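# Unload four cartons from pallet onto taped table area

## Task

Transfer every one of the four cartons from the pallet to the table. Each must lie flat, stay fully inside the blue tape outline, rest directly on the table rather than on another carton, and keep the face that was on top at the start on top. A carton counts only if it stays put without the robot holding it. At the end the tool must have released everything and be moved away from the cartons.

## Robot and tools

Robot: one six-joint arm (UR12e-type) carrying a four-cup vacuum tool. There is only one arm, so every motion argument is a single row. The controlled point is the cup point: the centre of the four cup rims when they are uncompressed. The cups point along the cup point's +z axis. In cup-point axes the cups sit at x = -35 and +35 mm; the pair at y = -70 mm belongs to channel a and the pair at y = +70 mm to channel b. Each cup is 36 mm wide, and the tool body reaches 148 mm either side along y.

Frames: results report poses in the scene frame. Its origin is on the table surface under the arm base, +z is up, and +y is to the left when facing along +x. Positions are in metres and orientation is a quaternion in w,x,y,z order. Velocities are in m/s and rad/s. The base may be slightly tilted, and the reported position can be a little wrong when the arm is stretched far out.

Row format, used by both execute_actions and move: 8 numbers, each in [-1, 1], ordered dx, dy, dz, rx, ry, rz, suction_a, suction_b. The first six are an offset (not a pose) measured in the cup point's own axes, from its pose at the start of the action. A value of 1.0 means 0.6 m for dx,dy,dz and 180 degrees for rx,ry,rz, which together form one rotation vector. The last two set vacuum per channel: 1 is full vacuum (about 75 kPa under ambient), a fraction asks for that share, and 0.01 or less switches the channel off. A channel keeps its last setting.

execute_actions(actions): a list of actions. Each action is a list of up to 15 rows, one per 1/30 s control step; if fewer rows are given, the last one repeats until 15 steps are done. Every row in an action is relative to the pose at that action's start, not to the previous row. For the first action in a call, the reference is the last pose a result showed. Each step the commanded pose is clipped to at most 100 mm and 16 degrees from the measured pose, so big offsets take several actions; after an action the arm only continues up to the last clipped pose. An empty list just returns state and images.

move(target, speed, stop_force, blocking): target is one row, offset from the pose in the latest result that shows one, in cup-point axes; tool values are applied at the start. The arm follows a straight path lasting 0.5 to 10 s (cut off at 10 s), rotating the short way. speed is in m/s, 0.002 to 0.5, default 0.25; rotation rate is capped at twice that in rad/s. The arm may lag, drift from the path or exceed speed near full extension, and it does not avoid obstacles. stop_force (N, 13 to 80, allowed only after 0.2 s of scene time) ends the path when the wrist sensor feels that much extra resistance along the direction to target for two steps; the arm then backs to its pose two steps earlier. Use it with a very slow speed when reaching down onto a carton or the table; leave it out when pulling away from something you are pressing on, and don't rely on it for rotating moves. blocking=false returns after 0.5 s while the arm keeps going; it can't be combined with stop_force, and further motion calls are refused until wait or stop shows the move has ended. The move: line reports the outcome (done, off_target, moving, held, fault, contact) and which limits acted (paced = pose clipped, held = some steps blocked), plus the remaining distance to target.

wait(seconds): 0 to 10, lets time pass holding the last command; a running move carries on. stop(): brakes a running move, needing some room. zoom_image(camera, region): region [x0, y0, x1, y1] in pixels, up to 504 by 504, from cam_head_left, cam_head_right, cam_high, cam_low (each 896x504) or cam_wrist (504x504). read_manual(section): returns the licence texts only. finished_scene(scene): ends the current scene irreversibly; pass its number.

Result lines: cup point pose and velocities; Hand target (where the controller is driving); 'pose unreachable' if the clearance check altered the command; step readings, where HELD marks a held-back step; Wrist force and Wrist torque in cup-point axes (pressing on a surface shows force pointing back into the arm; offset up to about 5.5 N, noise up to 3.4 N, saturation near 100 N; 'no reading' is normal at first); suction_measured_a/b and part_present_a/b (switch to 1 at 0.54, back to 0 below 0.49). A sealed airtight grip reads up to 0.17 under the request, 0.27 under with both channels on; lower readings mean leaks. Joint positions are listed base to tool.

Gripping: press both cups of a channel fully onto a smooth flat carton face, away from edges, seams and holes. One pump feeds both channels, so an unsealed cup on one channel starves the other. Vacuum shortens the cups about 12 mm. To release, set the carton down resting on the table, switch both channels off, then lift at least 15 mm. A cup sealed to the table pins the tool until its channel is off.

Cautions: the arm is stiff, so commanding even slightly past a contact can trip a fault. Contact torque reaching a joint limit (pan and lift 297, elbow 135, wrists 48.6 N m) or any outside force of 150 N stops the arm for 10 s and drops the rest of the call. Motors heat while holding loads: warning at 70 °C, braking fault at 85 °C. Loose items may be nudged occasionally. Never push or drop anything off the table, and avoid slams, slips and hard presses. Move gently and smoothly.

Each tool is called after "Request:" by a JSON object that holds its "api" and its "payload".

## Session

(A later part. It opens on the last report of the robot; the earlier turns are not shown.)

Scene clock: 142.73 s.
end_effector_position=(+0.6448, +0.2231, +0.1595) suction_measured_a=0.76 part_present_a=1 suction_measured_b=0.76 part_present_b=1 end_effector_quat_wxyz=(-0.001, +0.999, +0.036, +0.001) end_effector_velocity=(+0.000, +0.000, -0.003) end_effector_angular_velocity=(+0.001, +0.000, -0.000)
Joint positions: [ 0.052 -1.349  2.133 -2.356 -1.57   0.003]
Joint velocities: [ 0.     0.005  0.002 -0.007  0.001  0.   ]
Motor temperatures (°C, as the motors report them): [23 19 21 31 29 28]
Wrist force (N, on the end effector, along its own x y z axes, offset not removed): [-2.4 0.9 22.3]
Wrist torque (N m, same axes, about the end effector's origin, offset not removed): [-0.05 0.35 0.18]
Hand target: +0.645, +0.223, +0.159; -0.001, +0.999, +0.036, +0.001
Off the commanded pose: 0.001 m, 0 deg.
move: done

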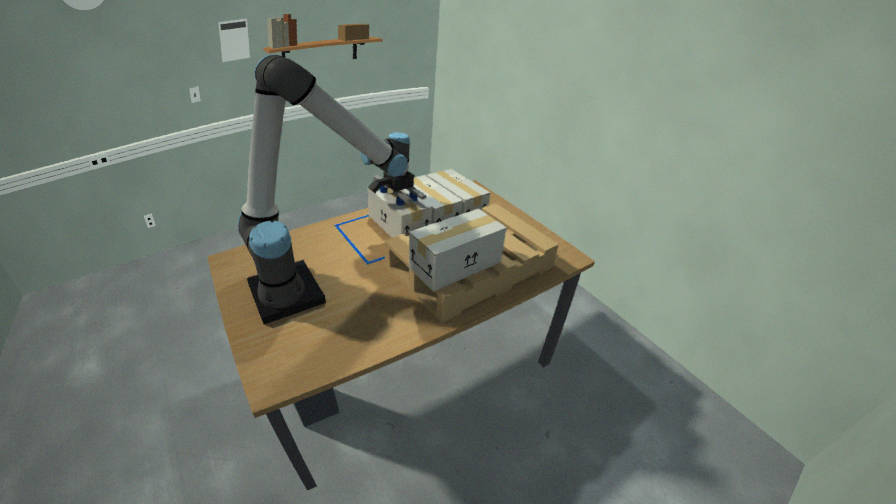

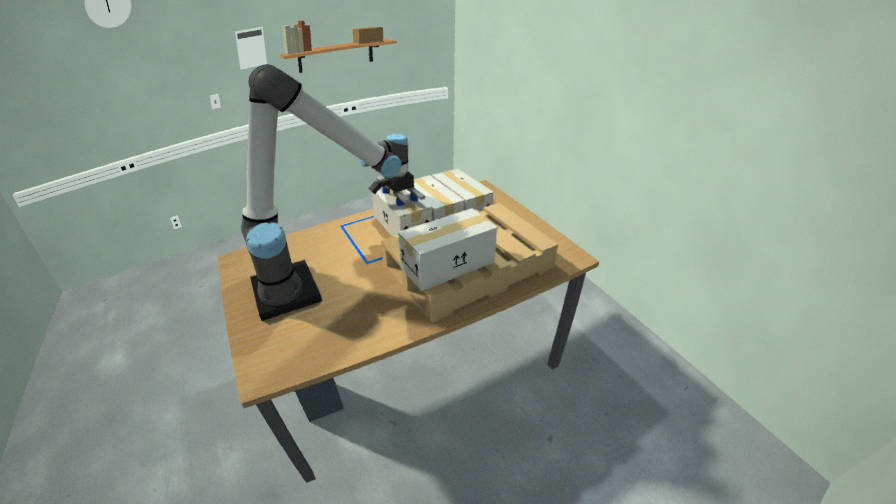

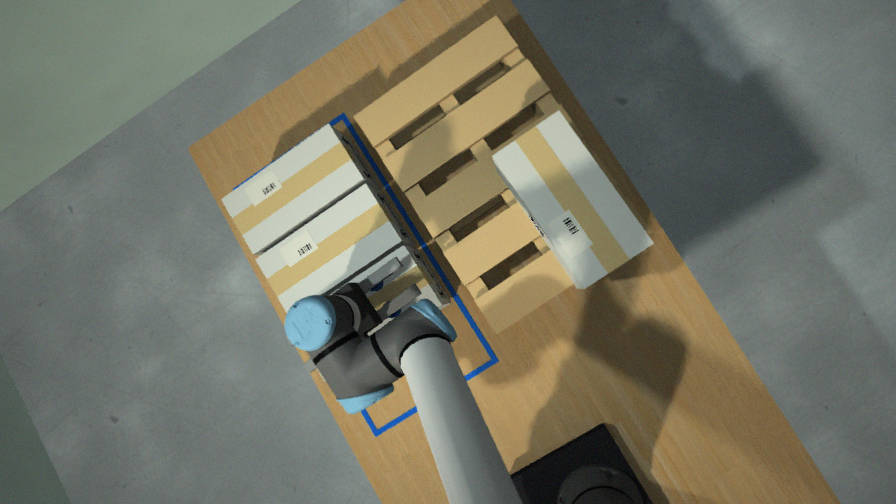

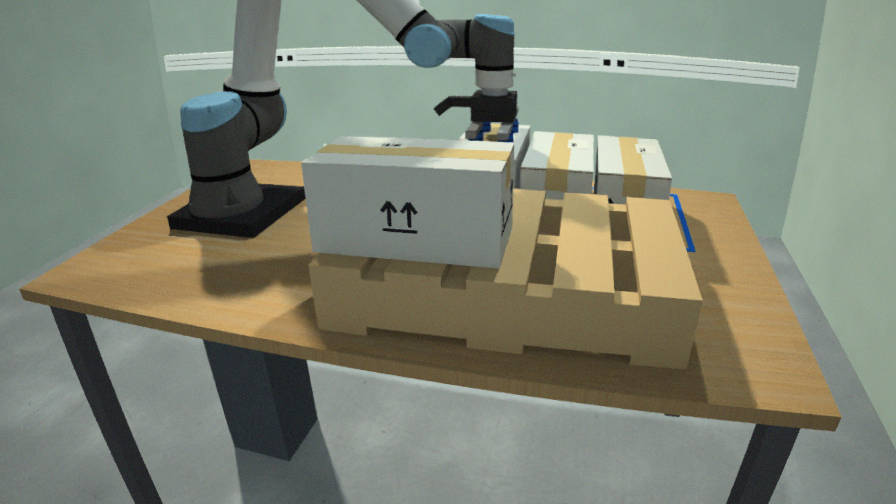

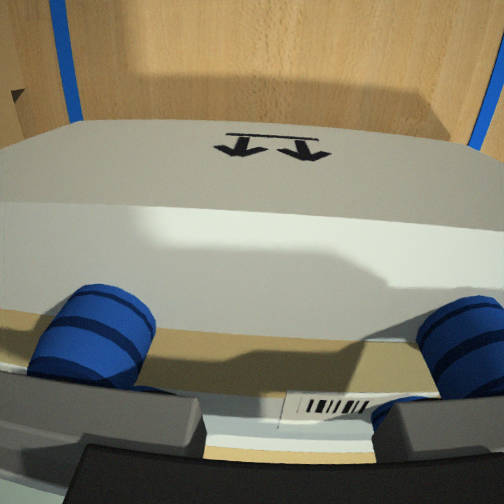

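Request:
{"api": "move", "payload": {"target": [0,-0.0025,0.024,0,0,0,1,1], "speed": 0.03, "stop_force": 18}}

Request:
{"api": "execute_actions", "payload": {"actions": [[[0,0,-0.002,0,0,0,0,0]]]}}

Request:
{"api": "move", "payload": {"target": [0,0,-0.28,0,0,0,0,0], "speed": 0.4}}

Request:
{"api": "move", "payload": {"target": [-0.138,0.826,0,0,0,-0.5035,0,0], "speed": 0.5}}

Scene clock: 151.57 s.
end_effector_position=(+0.6447, +0.2246, +0.1455) suction_measured_a=0.76 part_present_a=1 suction_measured_b=0.76 part_present_b=1 end_effector_quat_wxyz=(-0.001, +0.999, +0.036, +0.001) end_effector_velocity=(-0.001, +0.001, -0.003) end_effector_angular_velocity=(-0.001, +0.000, +0.001)
Joint positions: [ 0.054 -1.329  2.141 -2.384 -1.57   0.006]
Joint velocities: [ 0.001  0.003  0.002 -0.005 -0.001  0.001]
Motor temperatures (°C, as the motors report them): [23 19 21 31 29 28]
Wrist force (N, on the end effector, along its own x y z axes, offset not removed): [-2.1 -0.4 19.9]
Wrist torque (N m, same axes, about the end effector's origin, offset not removed): [-0.25 0.22 0.07]
Hand target: +0.645, +0.225, +0.145; -0.001, +0.999, +0.036, +0.001
Off the commanded pose: 0.000 m, 0 deg.
move: done

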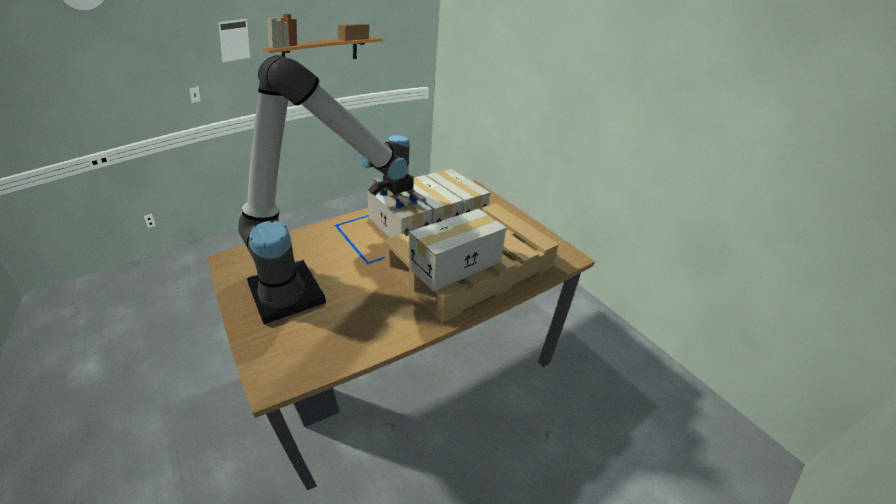

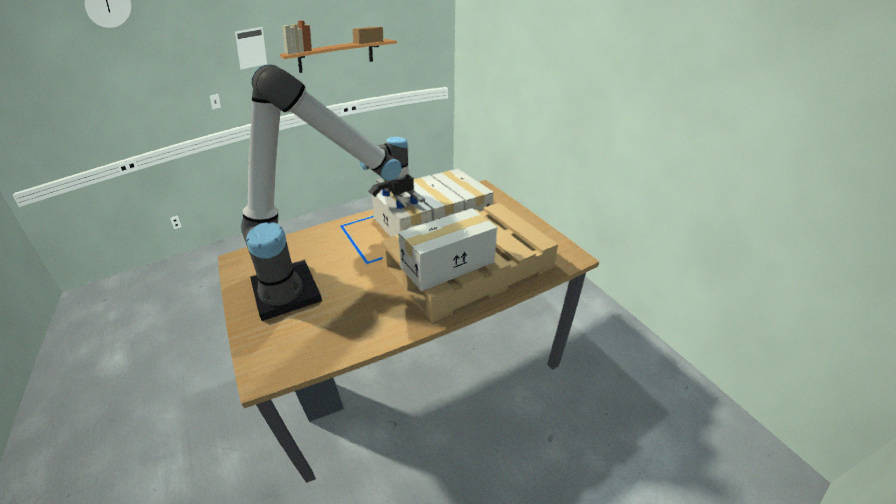

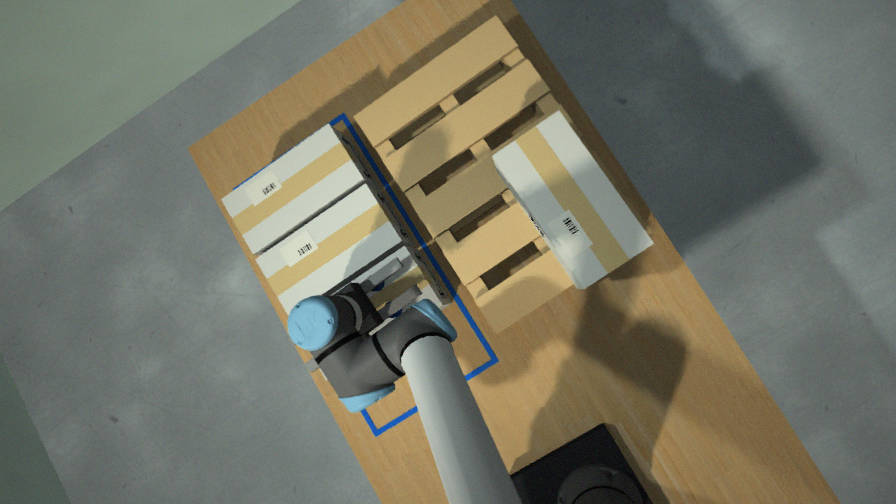

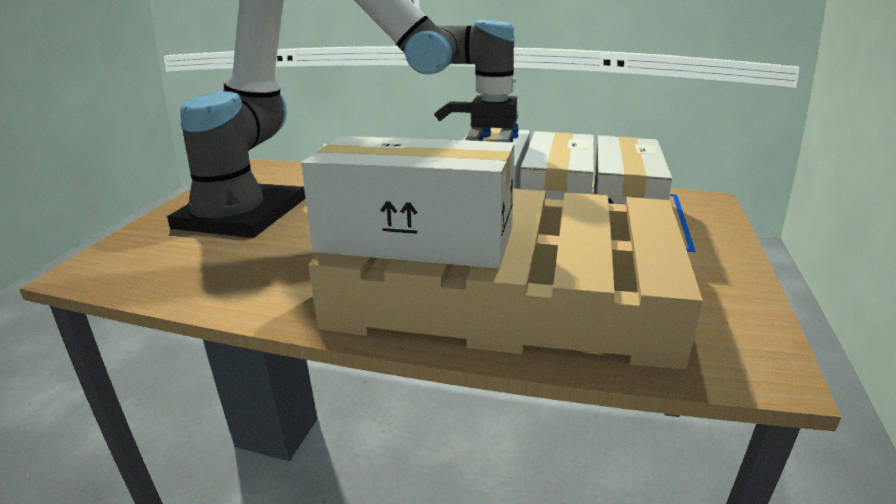

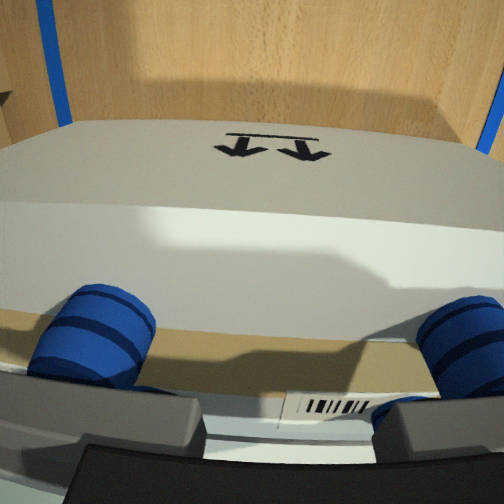

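Scene clock: 152.07 s.
end_effector_position=(+0.6447, +0.2246, +0.1466) suction_measured_a=0.01 part_present_a=0 suction_measured_b=0.01 part_present_b=0 end_effector_quat_wxyz=(-0.001, +0.999, +0.036, +0.001) end_effector_velocity=(-0.001, +0.001, -0.001) end_effector_angular_velocity=(-0.001, +0.001, +0.001)
Joint positions: [ 0.054 -1.331  2.14  -2.382 -1.57   0.006]
Joint velocities: [ 0.001  0.001  0.     0.001 -0.001 -0.   ]
Motor temperatures (°C, as the motors report them): [23 19 21 31 29 28]
Wrist force (N, on the end effector, along its own x y z axes, offset not removed): [-4.4 0.7 -46.0]
Wrist torque (N m, same axes, about the end effector's origin, offset not removed): [0.11 -0.10 0.14]
Hand target: +0.645, +0.225, +0.147; -0.001, +0.999, +0.036, +0.001
Off the commanded pose: 0.000 m, 0 deg.
Step readings (end_effector_position):
0: (+0.6447, +0.2246, +0.1455)
1: (+0.6447, +0.2246, +0.1454)
2: (+0.6447, +0.2246, +0.1454)
4: (+0.6449, +0.2246, +0.1461)
8: (+0.6448, +0.2246, +0.1465)
15: end_effector_position above

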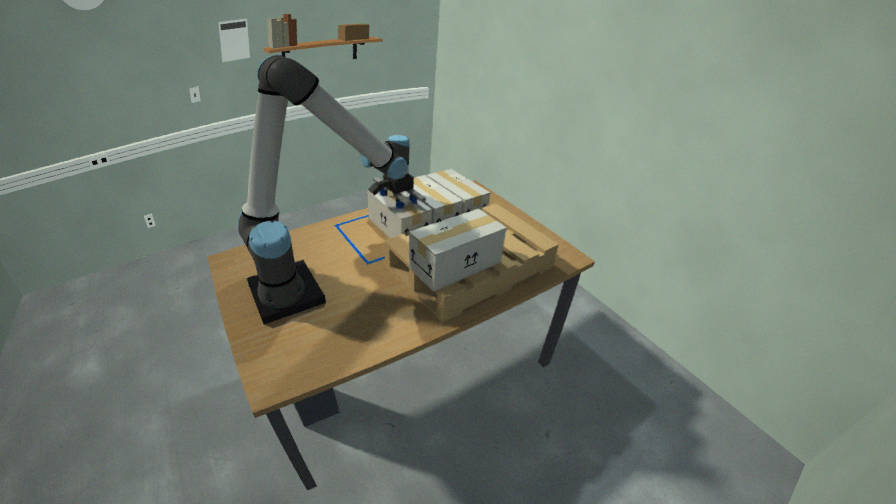

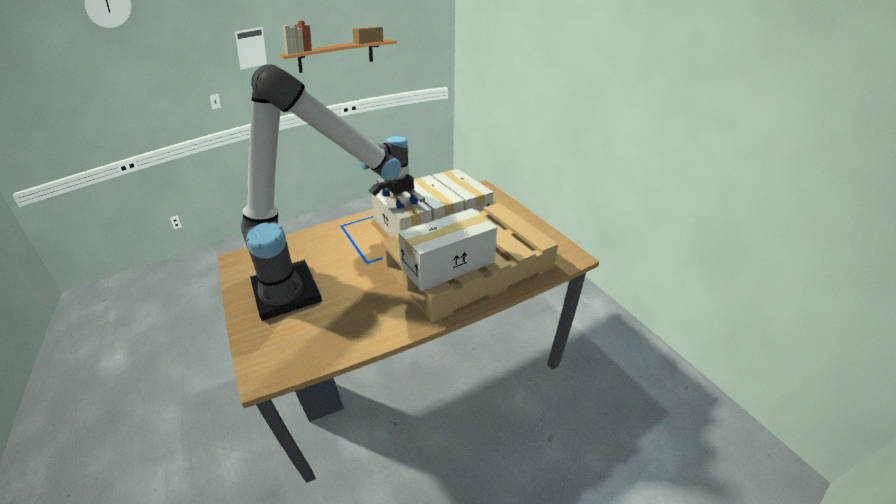

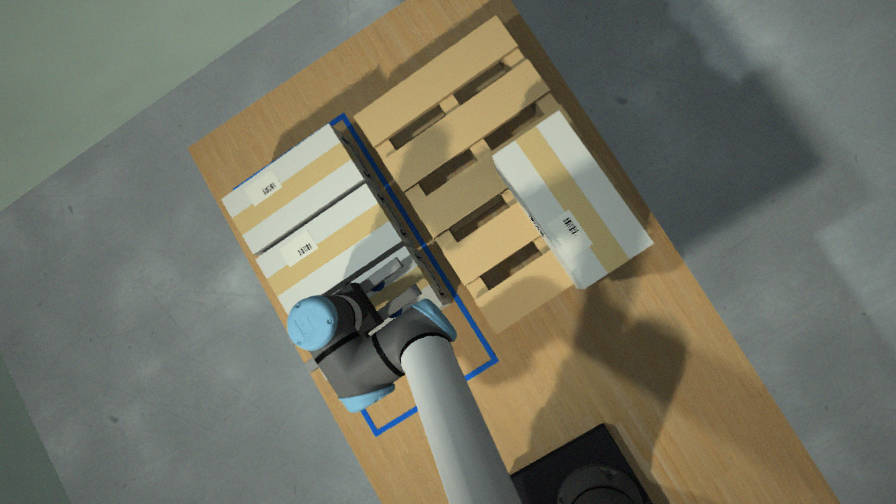

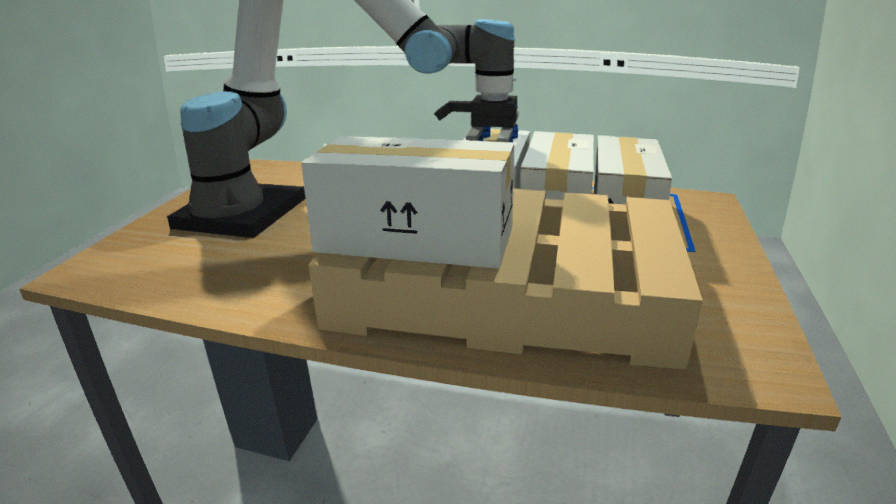

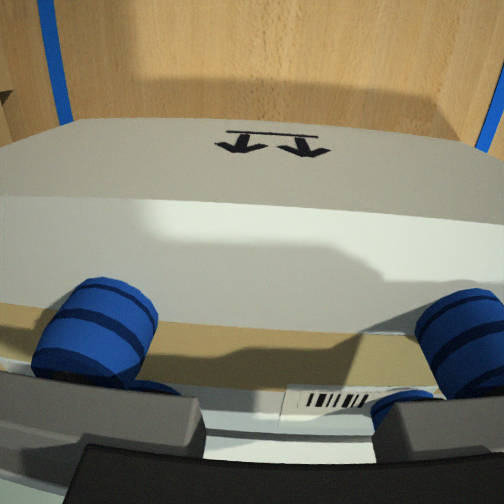

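Scene clock: 153.27 s.
end_effector_position=(+0.6446, +0.2244, +0.3142) suction_measured_a=0.01 part_present_a=0 suction_measured_b=0.01 part_present_b=0 end_effector_quat_wxyz=(-0.001, +0.999, +0.036, +0.001) end_effector_velocity=(+0.000, -0.001, +0.003) end_effector_angular_velocity=(-0.001, -0.000, -0.001)
Joint positions: [ 0.054 -1.518  1.996 -2.05  -1.57   0.005]
Joint velocities: [-0.001 -0.003 -0.004  0.007 -0.001 -0.   ]
Motor temperatures (°C, as the motors report them): [23 19 21 31 29 28]
Wrist force (N, on the end effector, along its own x y z axes, offset not removed): [-0.3 -3.2 -2.1]
Wrist torque (N m, same axes, about the end effector's origin, offset not removed): [-0.48 -0.06 0.06]
Hand target: +0.645, +0.224, +0.315; -0.001, +0.999, +0.036, +0.001
Off the commanded pose: 0.001 m, 0 deg.
move: done

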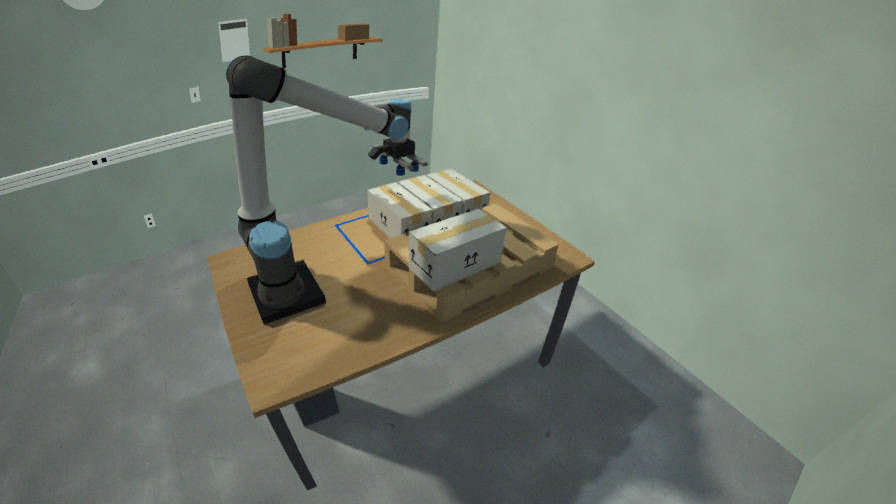

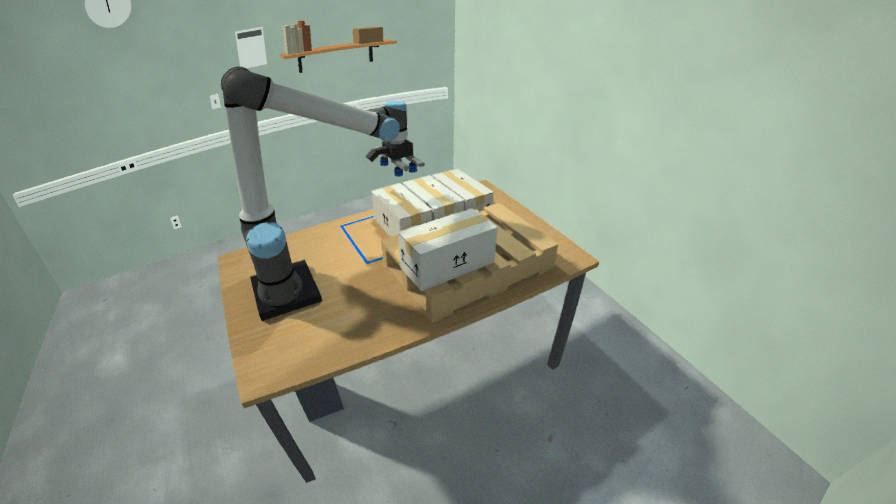

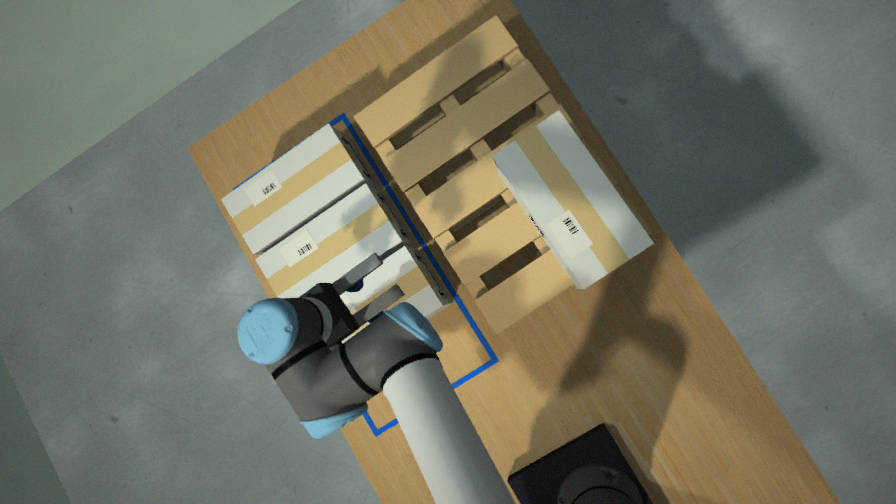

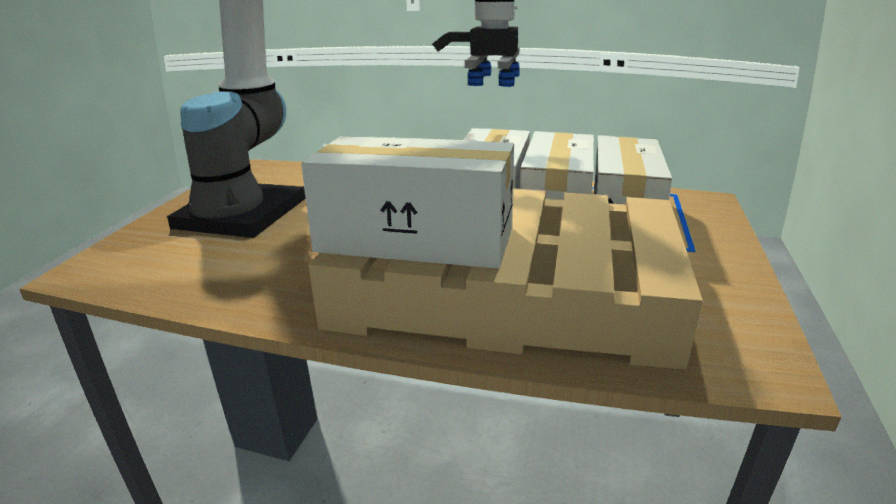

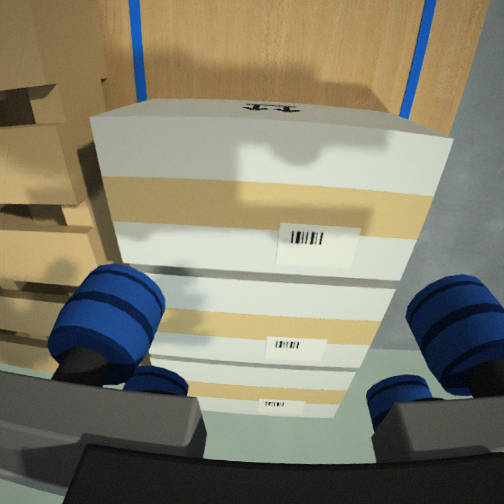

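Scene clock: 155.63 s.
end_effector_position=(+0.5976, -0.2752, +0.3134) suction_measured_a=0.01 part_present_a=0 suction_measured_b=0.01 part_present_b=0 end_effector_quat_wxyz=(+0.000, +0.678, +0.735, +0.001) end_effector_velocity=(+0.000, -0.003, +0.000) end_effector_angular_velocity=(+0.002, -0.001, +0.013)
Joint positions: [-0.723 -1.559  2.039 -2.052 -1.57  -2.351]
Joint velocities: [-0.004  0.002 -0.003  0.002  0.003 -0.018]
Motor temperatures (°C, as the motors report them): [23 19 21 31 29 28]
Wrist force (N, on the end effector, along its own x y z axes, offset not removed): [1.2 -3.6 -1.5]
Wrist torque (N m, same axes, about the end effector's origin, offset not removed): [-0.56 -0.24 0.20]
Hand target: +0.598, -0.276, +0.313; +0.000, +0.677, +0.736, +0.001
Off the commanded pose: 0.001 m, 0 deg.
move: done

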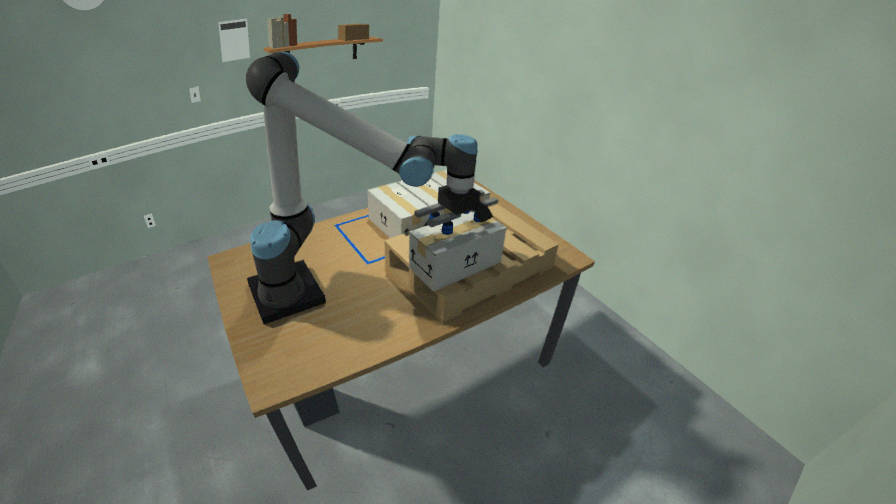

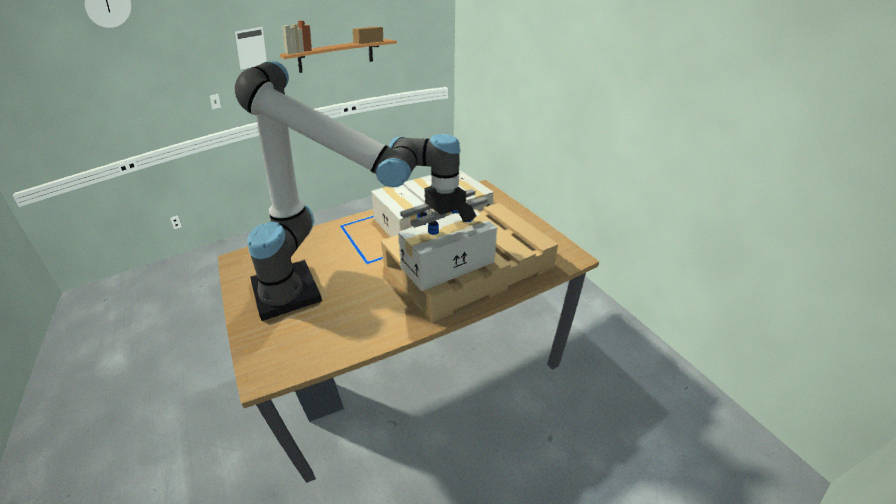

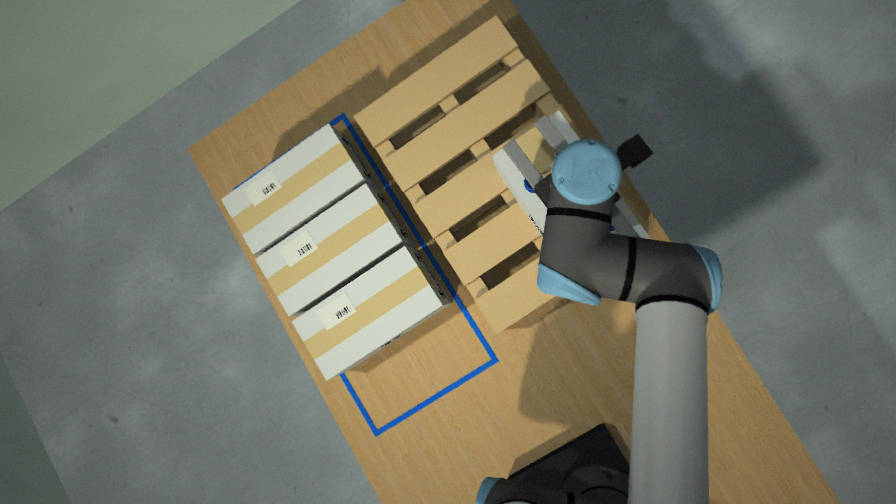

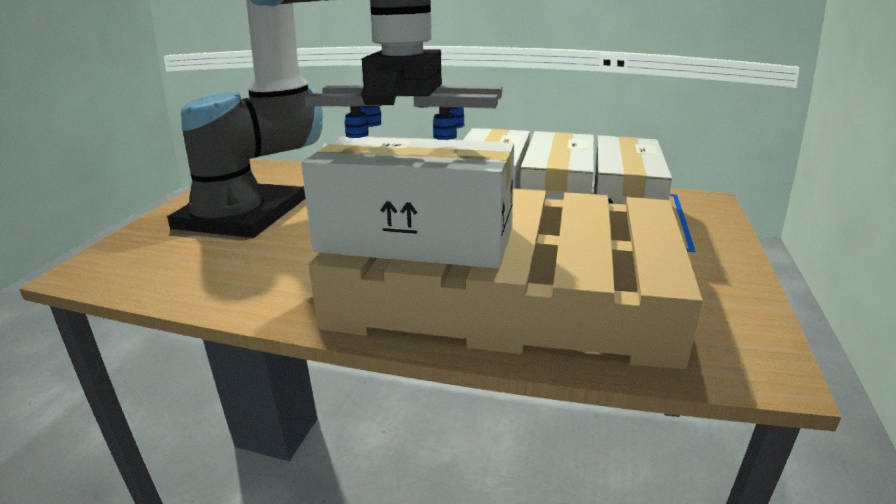

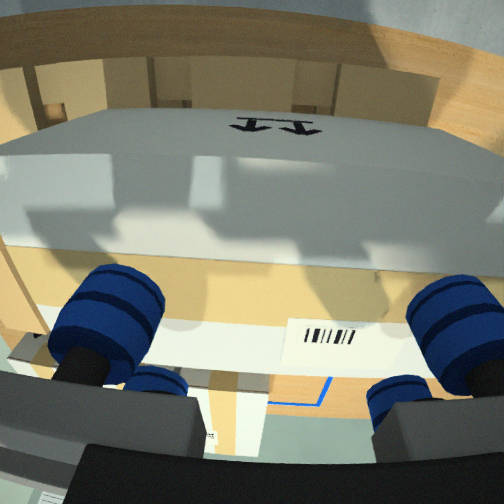

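Request:
{"api": "move", "payload": {"target": [-0.005,-0.005,0.071,0,0,0,1,1], "speed": 0.07}}

Request:
{"api": "execute_actions", "payload": {"actions": [[[0,0,0,0,0,0,1,1]]]}}

Scene clock: 162.90 s.
end_effector_position=(+0.5948, -0.2783, +0.2711) suction_measured_a=0.41 part_present_a=0 suction_measured_b=0.41 part_present_b=0 end_effector_quat_wxyz=(+0.000, +0.678, +0.735, +0.001) end_effector_velocity=(+0.001, -0.000, -0.002) end_effector_angular_velocity=(-0.000, -0.001, +0.001)
Joint positions: [-0.729 -1.522  2.086 -2.136 -1.57  -2.358]
Joint velocities: [ 0.     0.003  0.002 -0.005  0.    -0.   ]
Motor temperatures (°C, as the motors report them): [23 19 21 31 29 28]
Wrist force (N, on the end effector, along its own x y z axes, offset not removed): [0.2 1.9 15.1]
Wrist torque (N m, same axes, about the end effector's origin, offset not removed): [0.30 0.04 0.04]
Hand target: +0.595, -0.278, +0.271; +0.000, +0.678, +0.735, +0.001
Off the commanded pose: 0.000 m, 0 deg.
move: done

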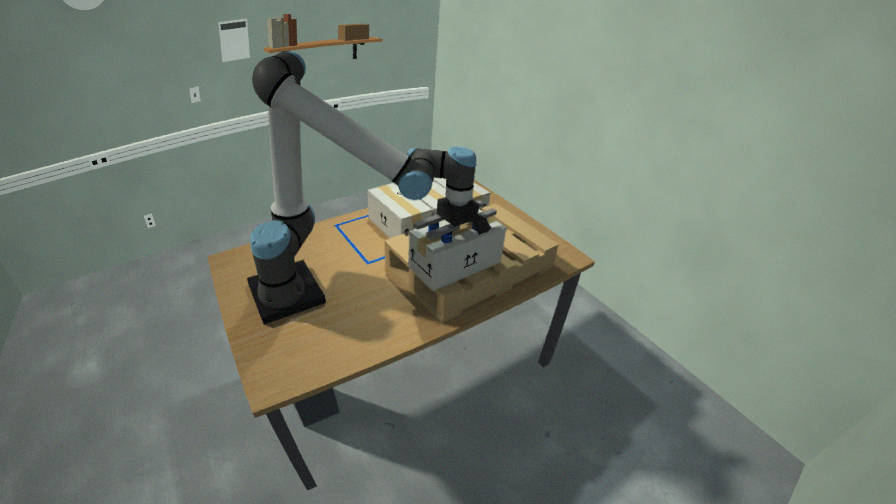

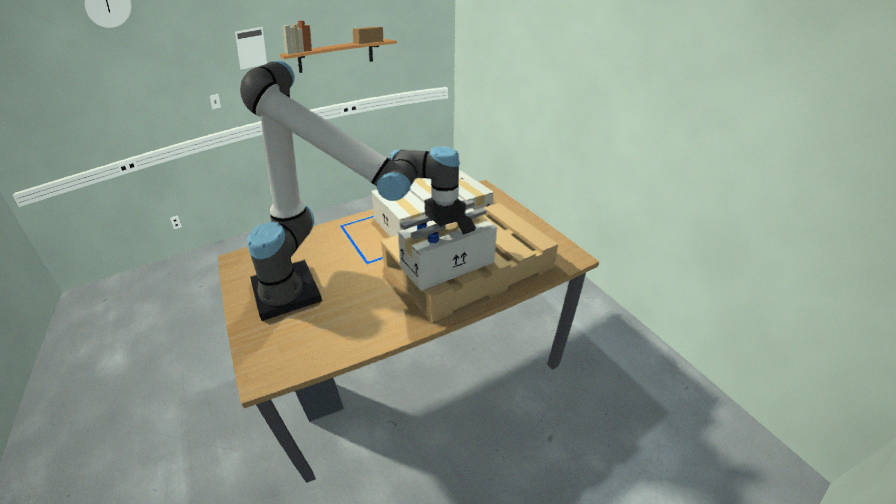

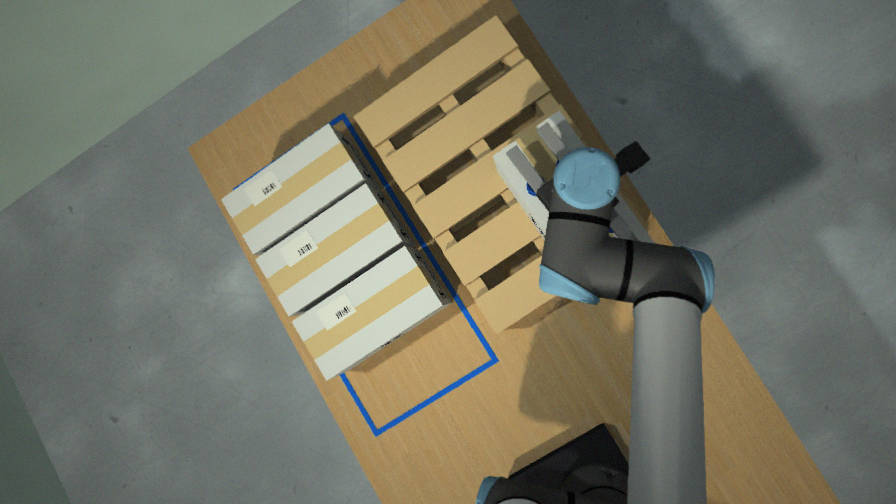

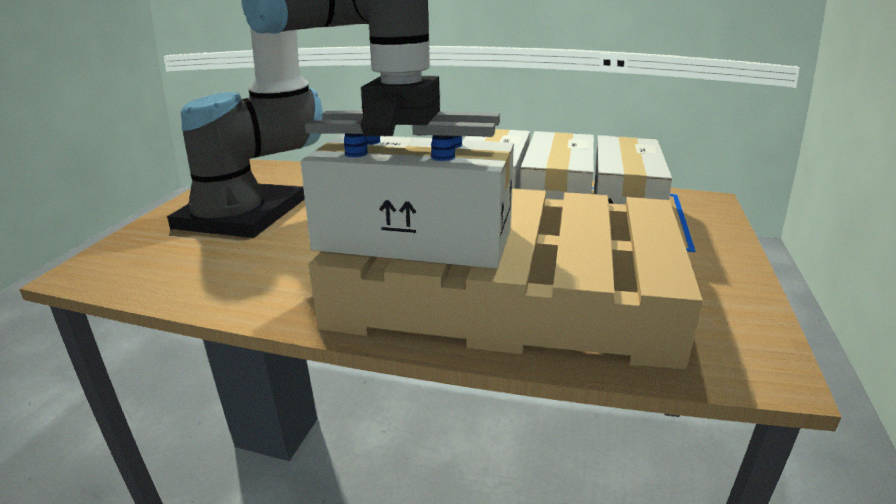

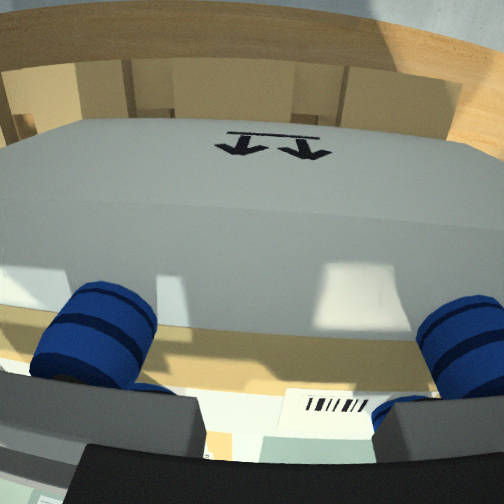

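Scene clock: 163.40 s.
end_effector_position=(+0.5948, -0.2783, +0.2709) suction_measured_a=0.70 part_present_a=1 suction_measured_b=0.70 part_present_b=1 end_effector_quat_wxyz=(+0.000, +0.678, +0.735, +0.001) end_effector_velocity=(-0.000, +0.001, -0.000) end_effector_angular_velocity=(+0.001, +0.000, +0.000)
Joint positions: [-0.729 -1.522  2.086 -2.136 -1.57  -2.358]
Joint velocities: [0.    0.    0.    0.    0.001 0.   ]
Motor temperatures (°C, as the motors report them): [23 19 21 31 29 28]
Wrist force (N, on the end effector, along its own x y z axes, offset not removed): [0.6 -1.3 18.2]
Wrist torque (N m, same axes, about the end effector's origin, offset not removed): [0.58 -0.08 0.04]
Hand target: +0.595, -0.278, +0.271; +0.000, +0.678, +0.735, +0.001
Off the commanded pose: 0.000 m, 0 deg.
Step readings (end_effector_position):
0: (+0.5948, -0.2783, +0.2711)
1: (+0.5949, -0.2783, +0.2710)
2: (+0.5948, -0.2783, +0.2710)
4: (+0.5948, -0.2783, +0.2710)
8: (+0.5948, -0.2783, +0.2710)
15: end_effector_position above

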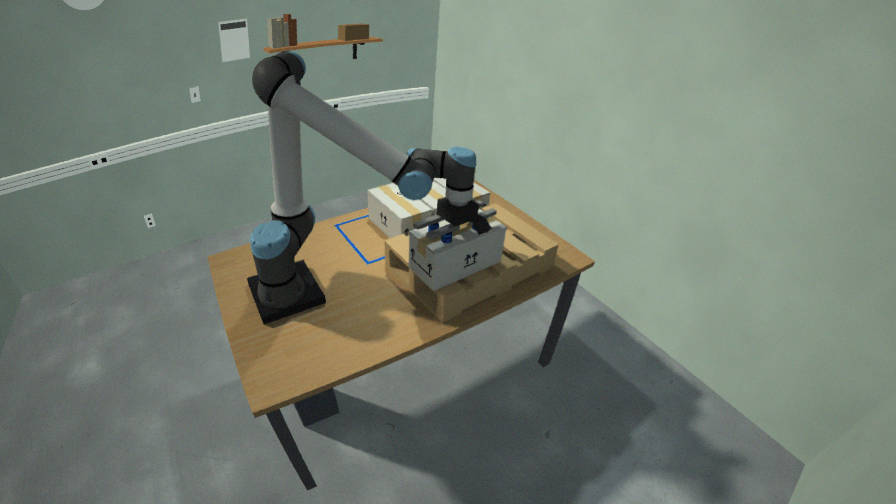

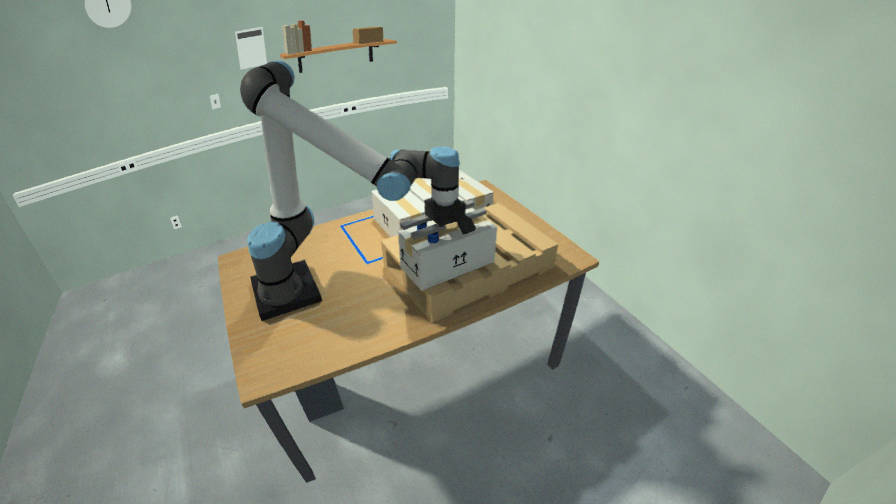

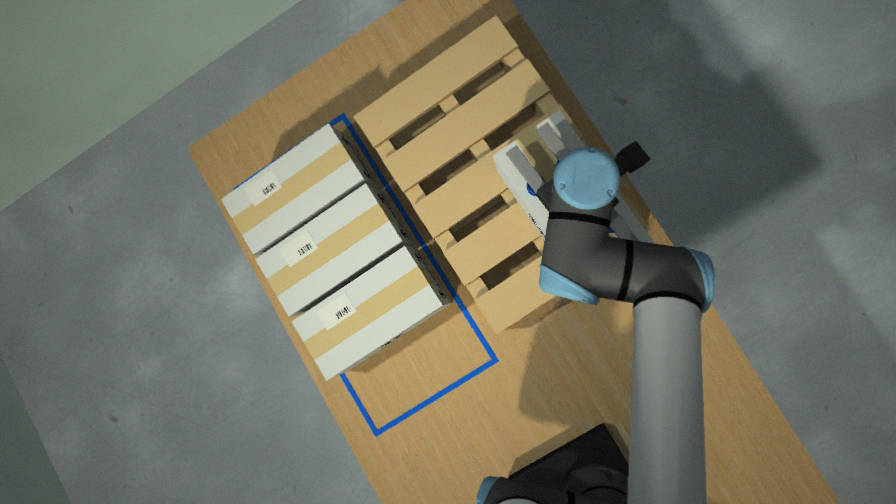

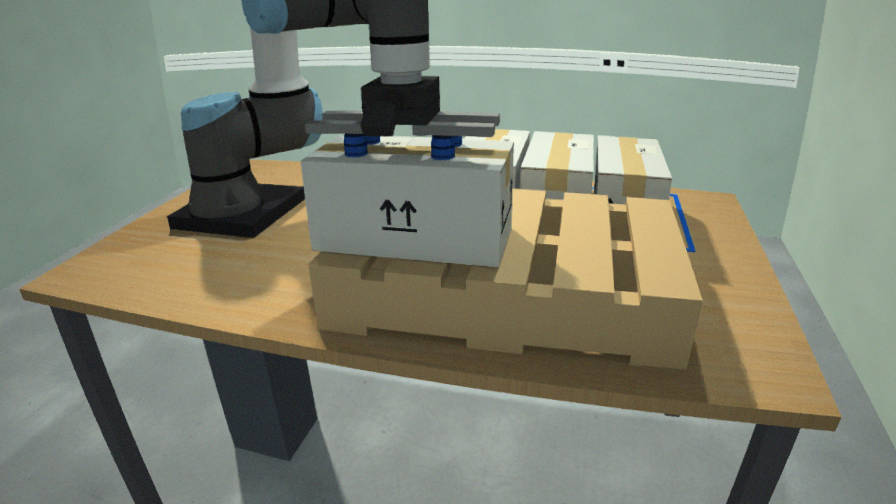

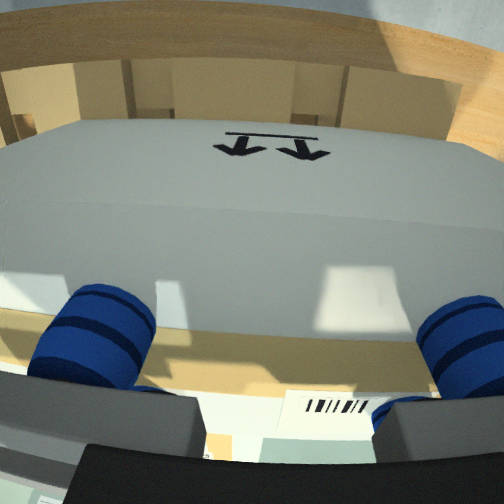

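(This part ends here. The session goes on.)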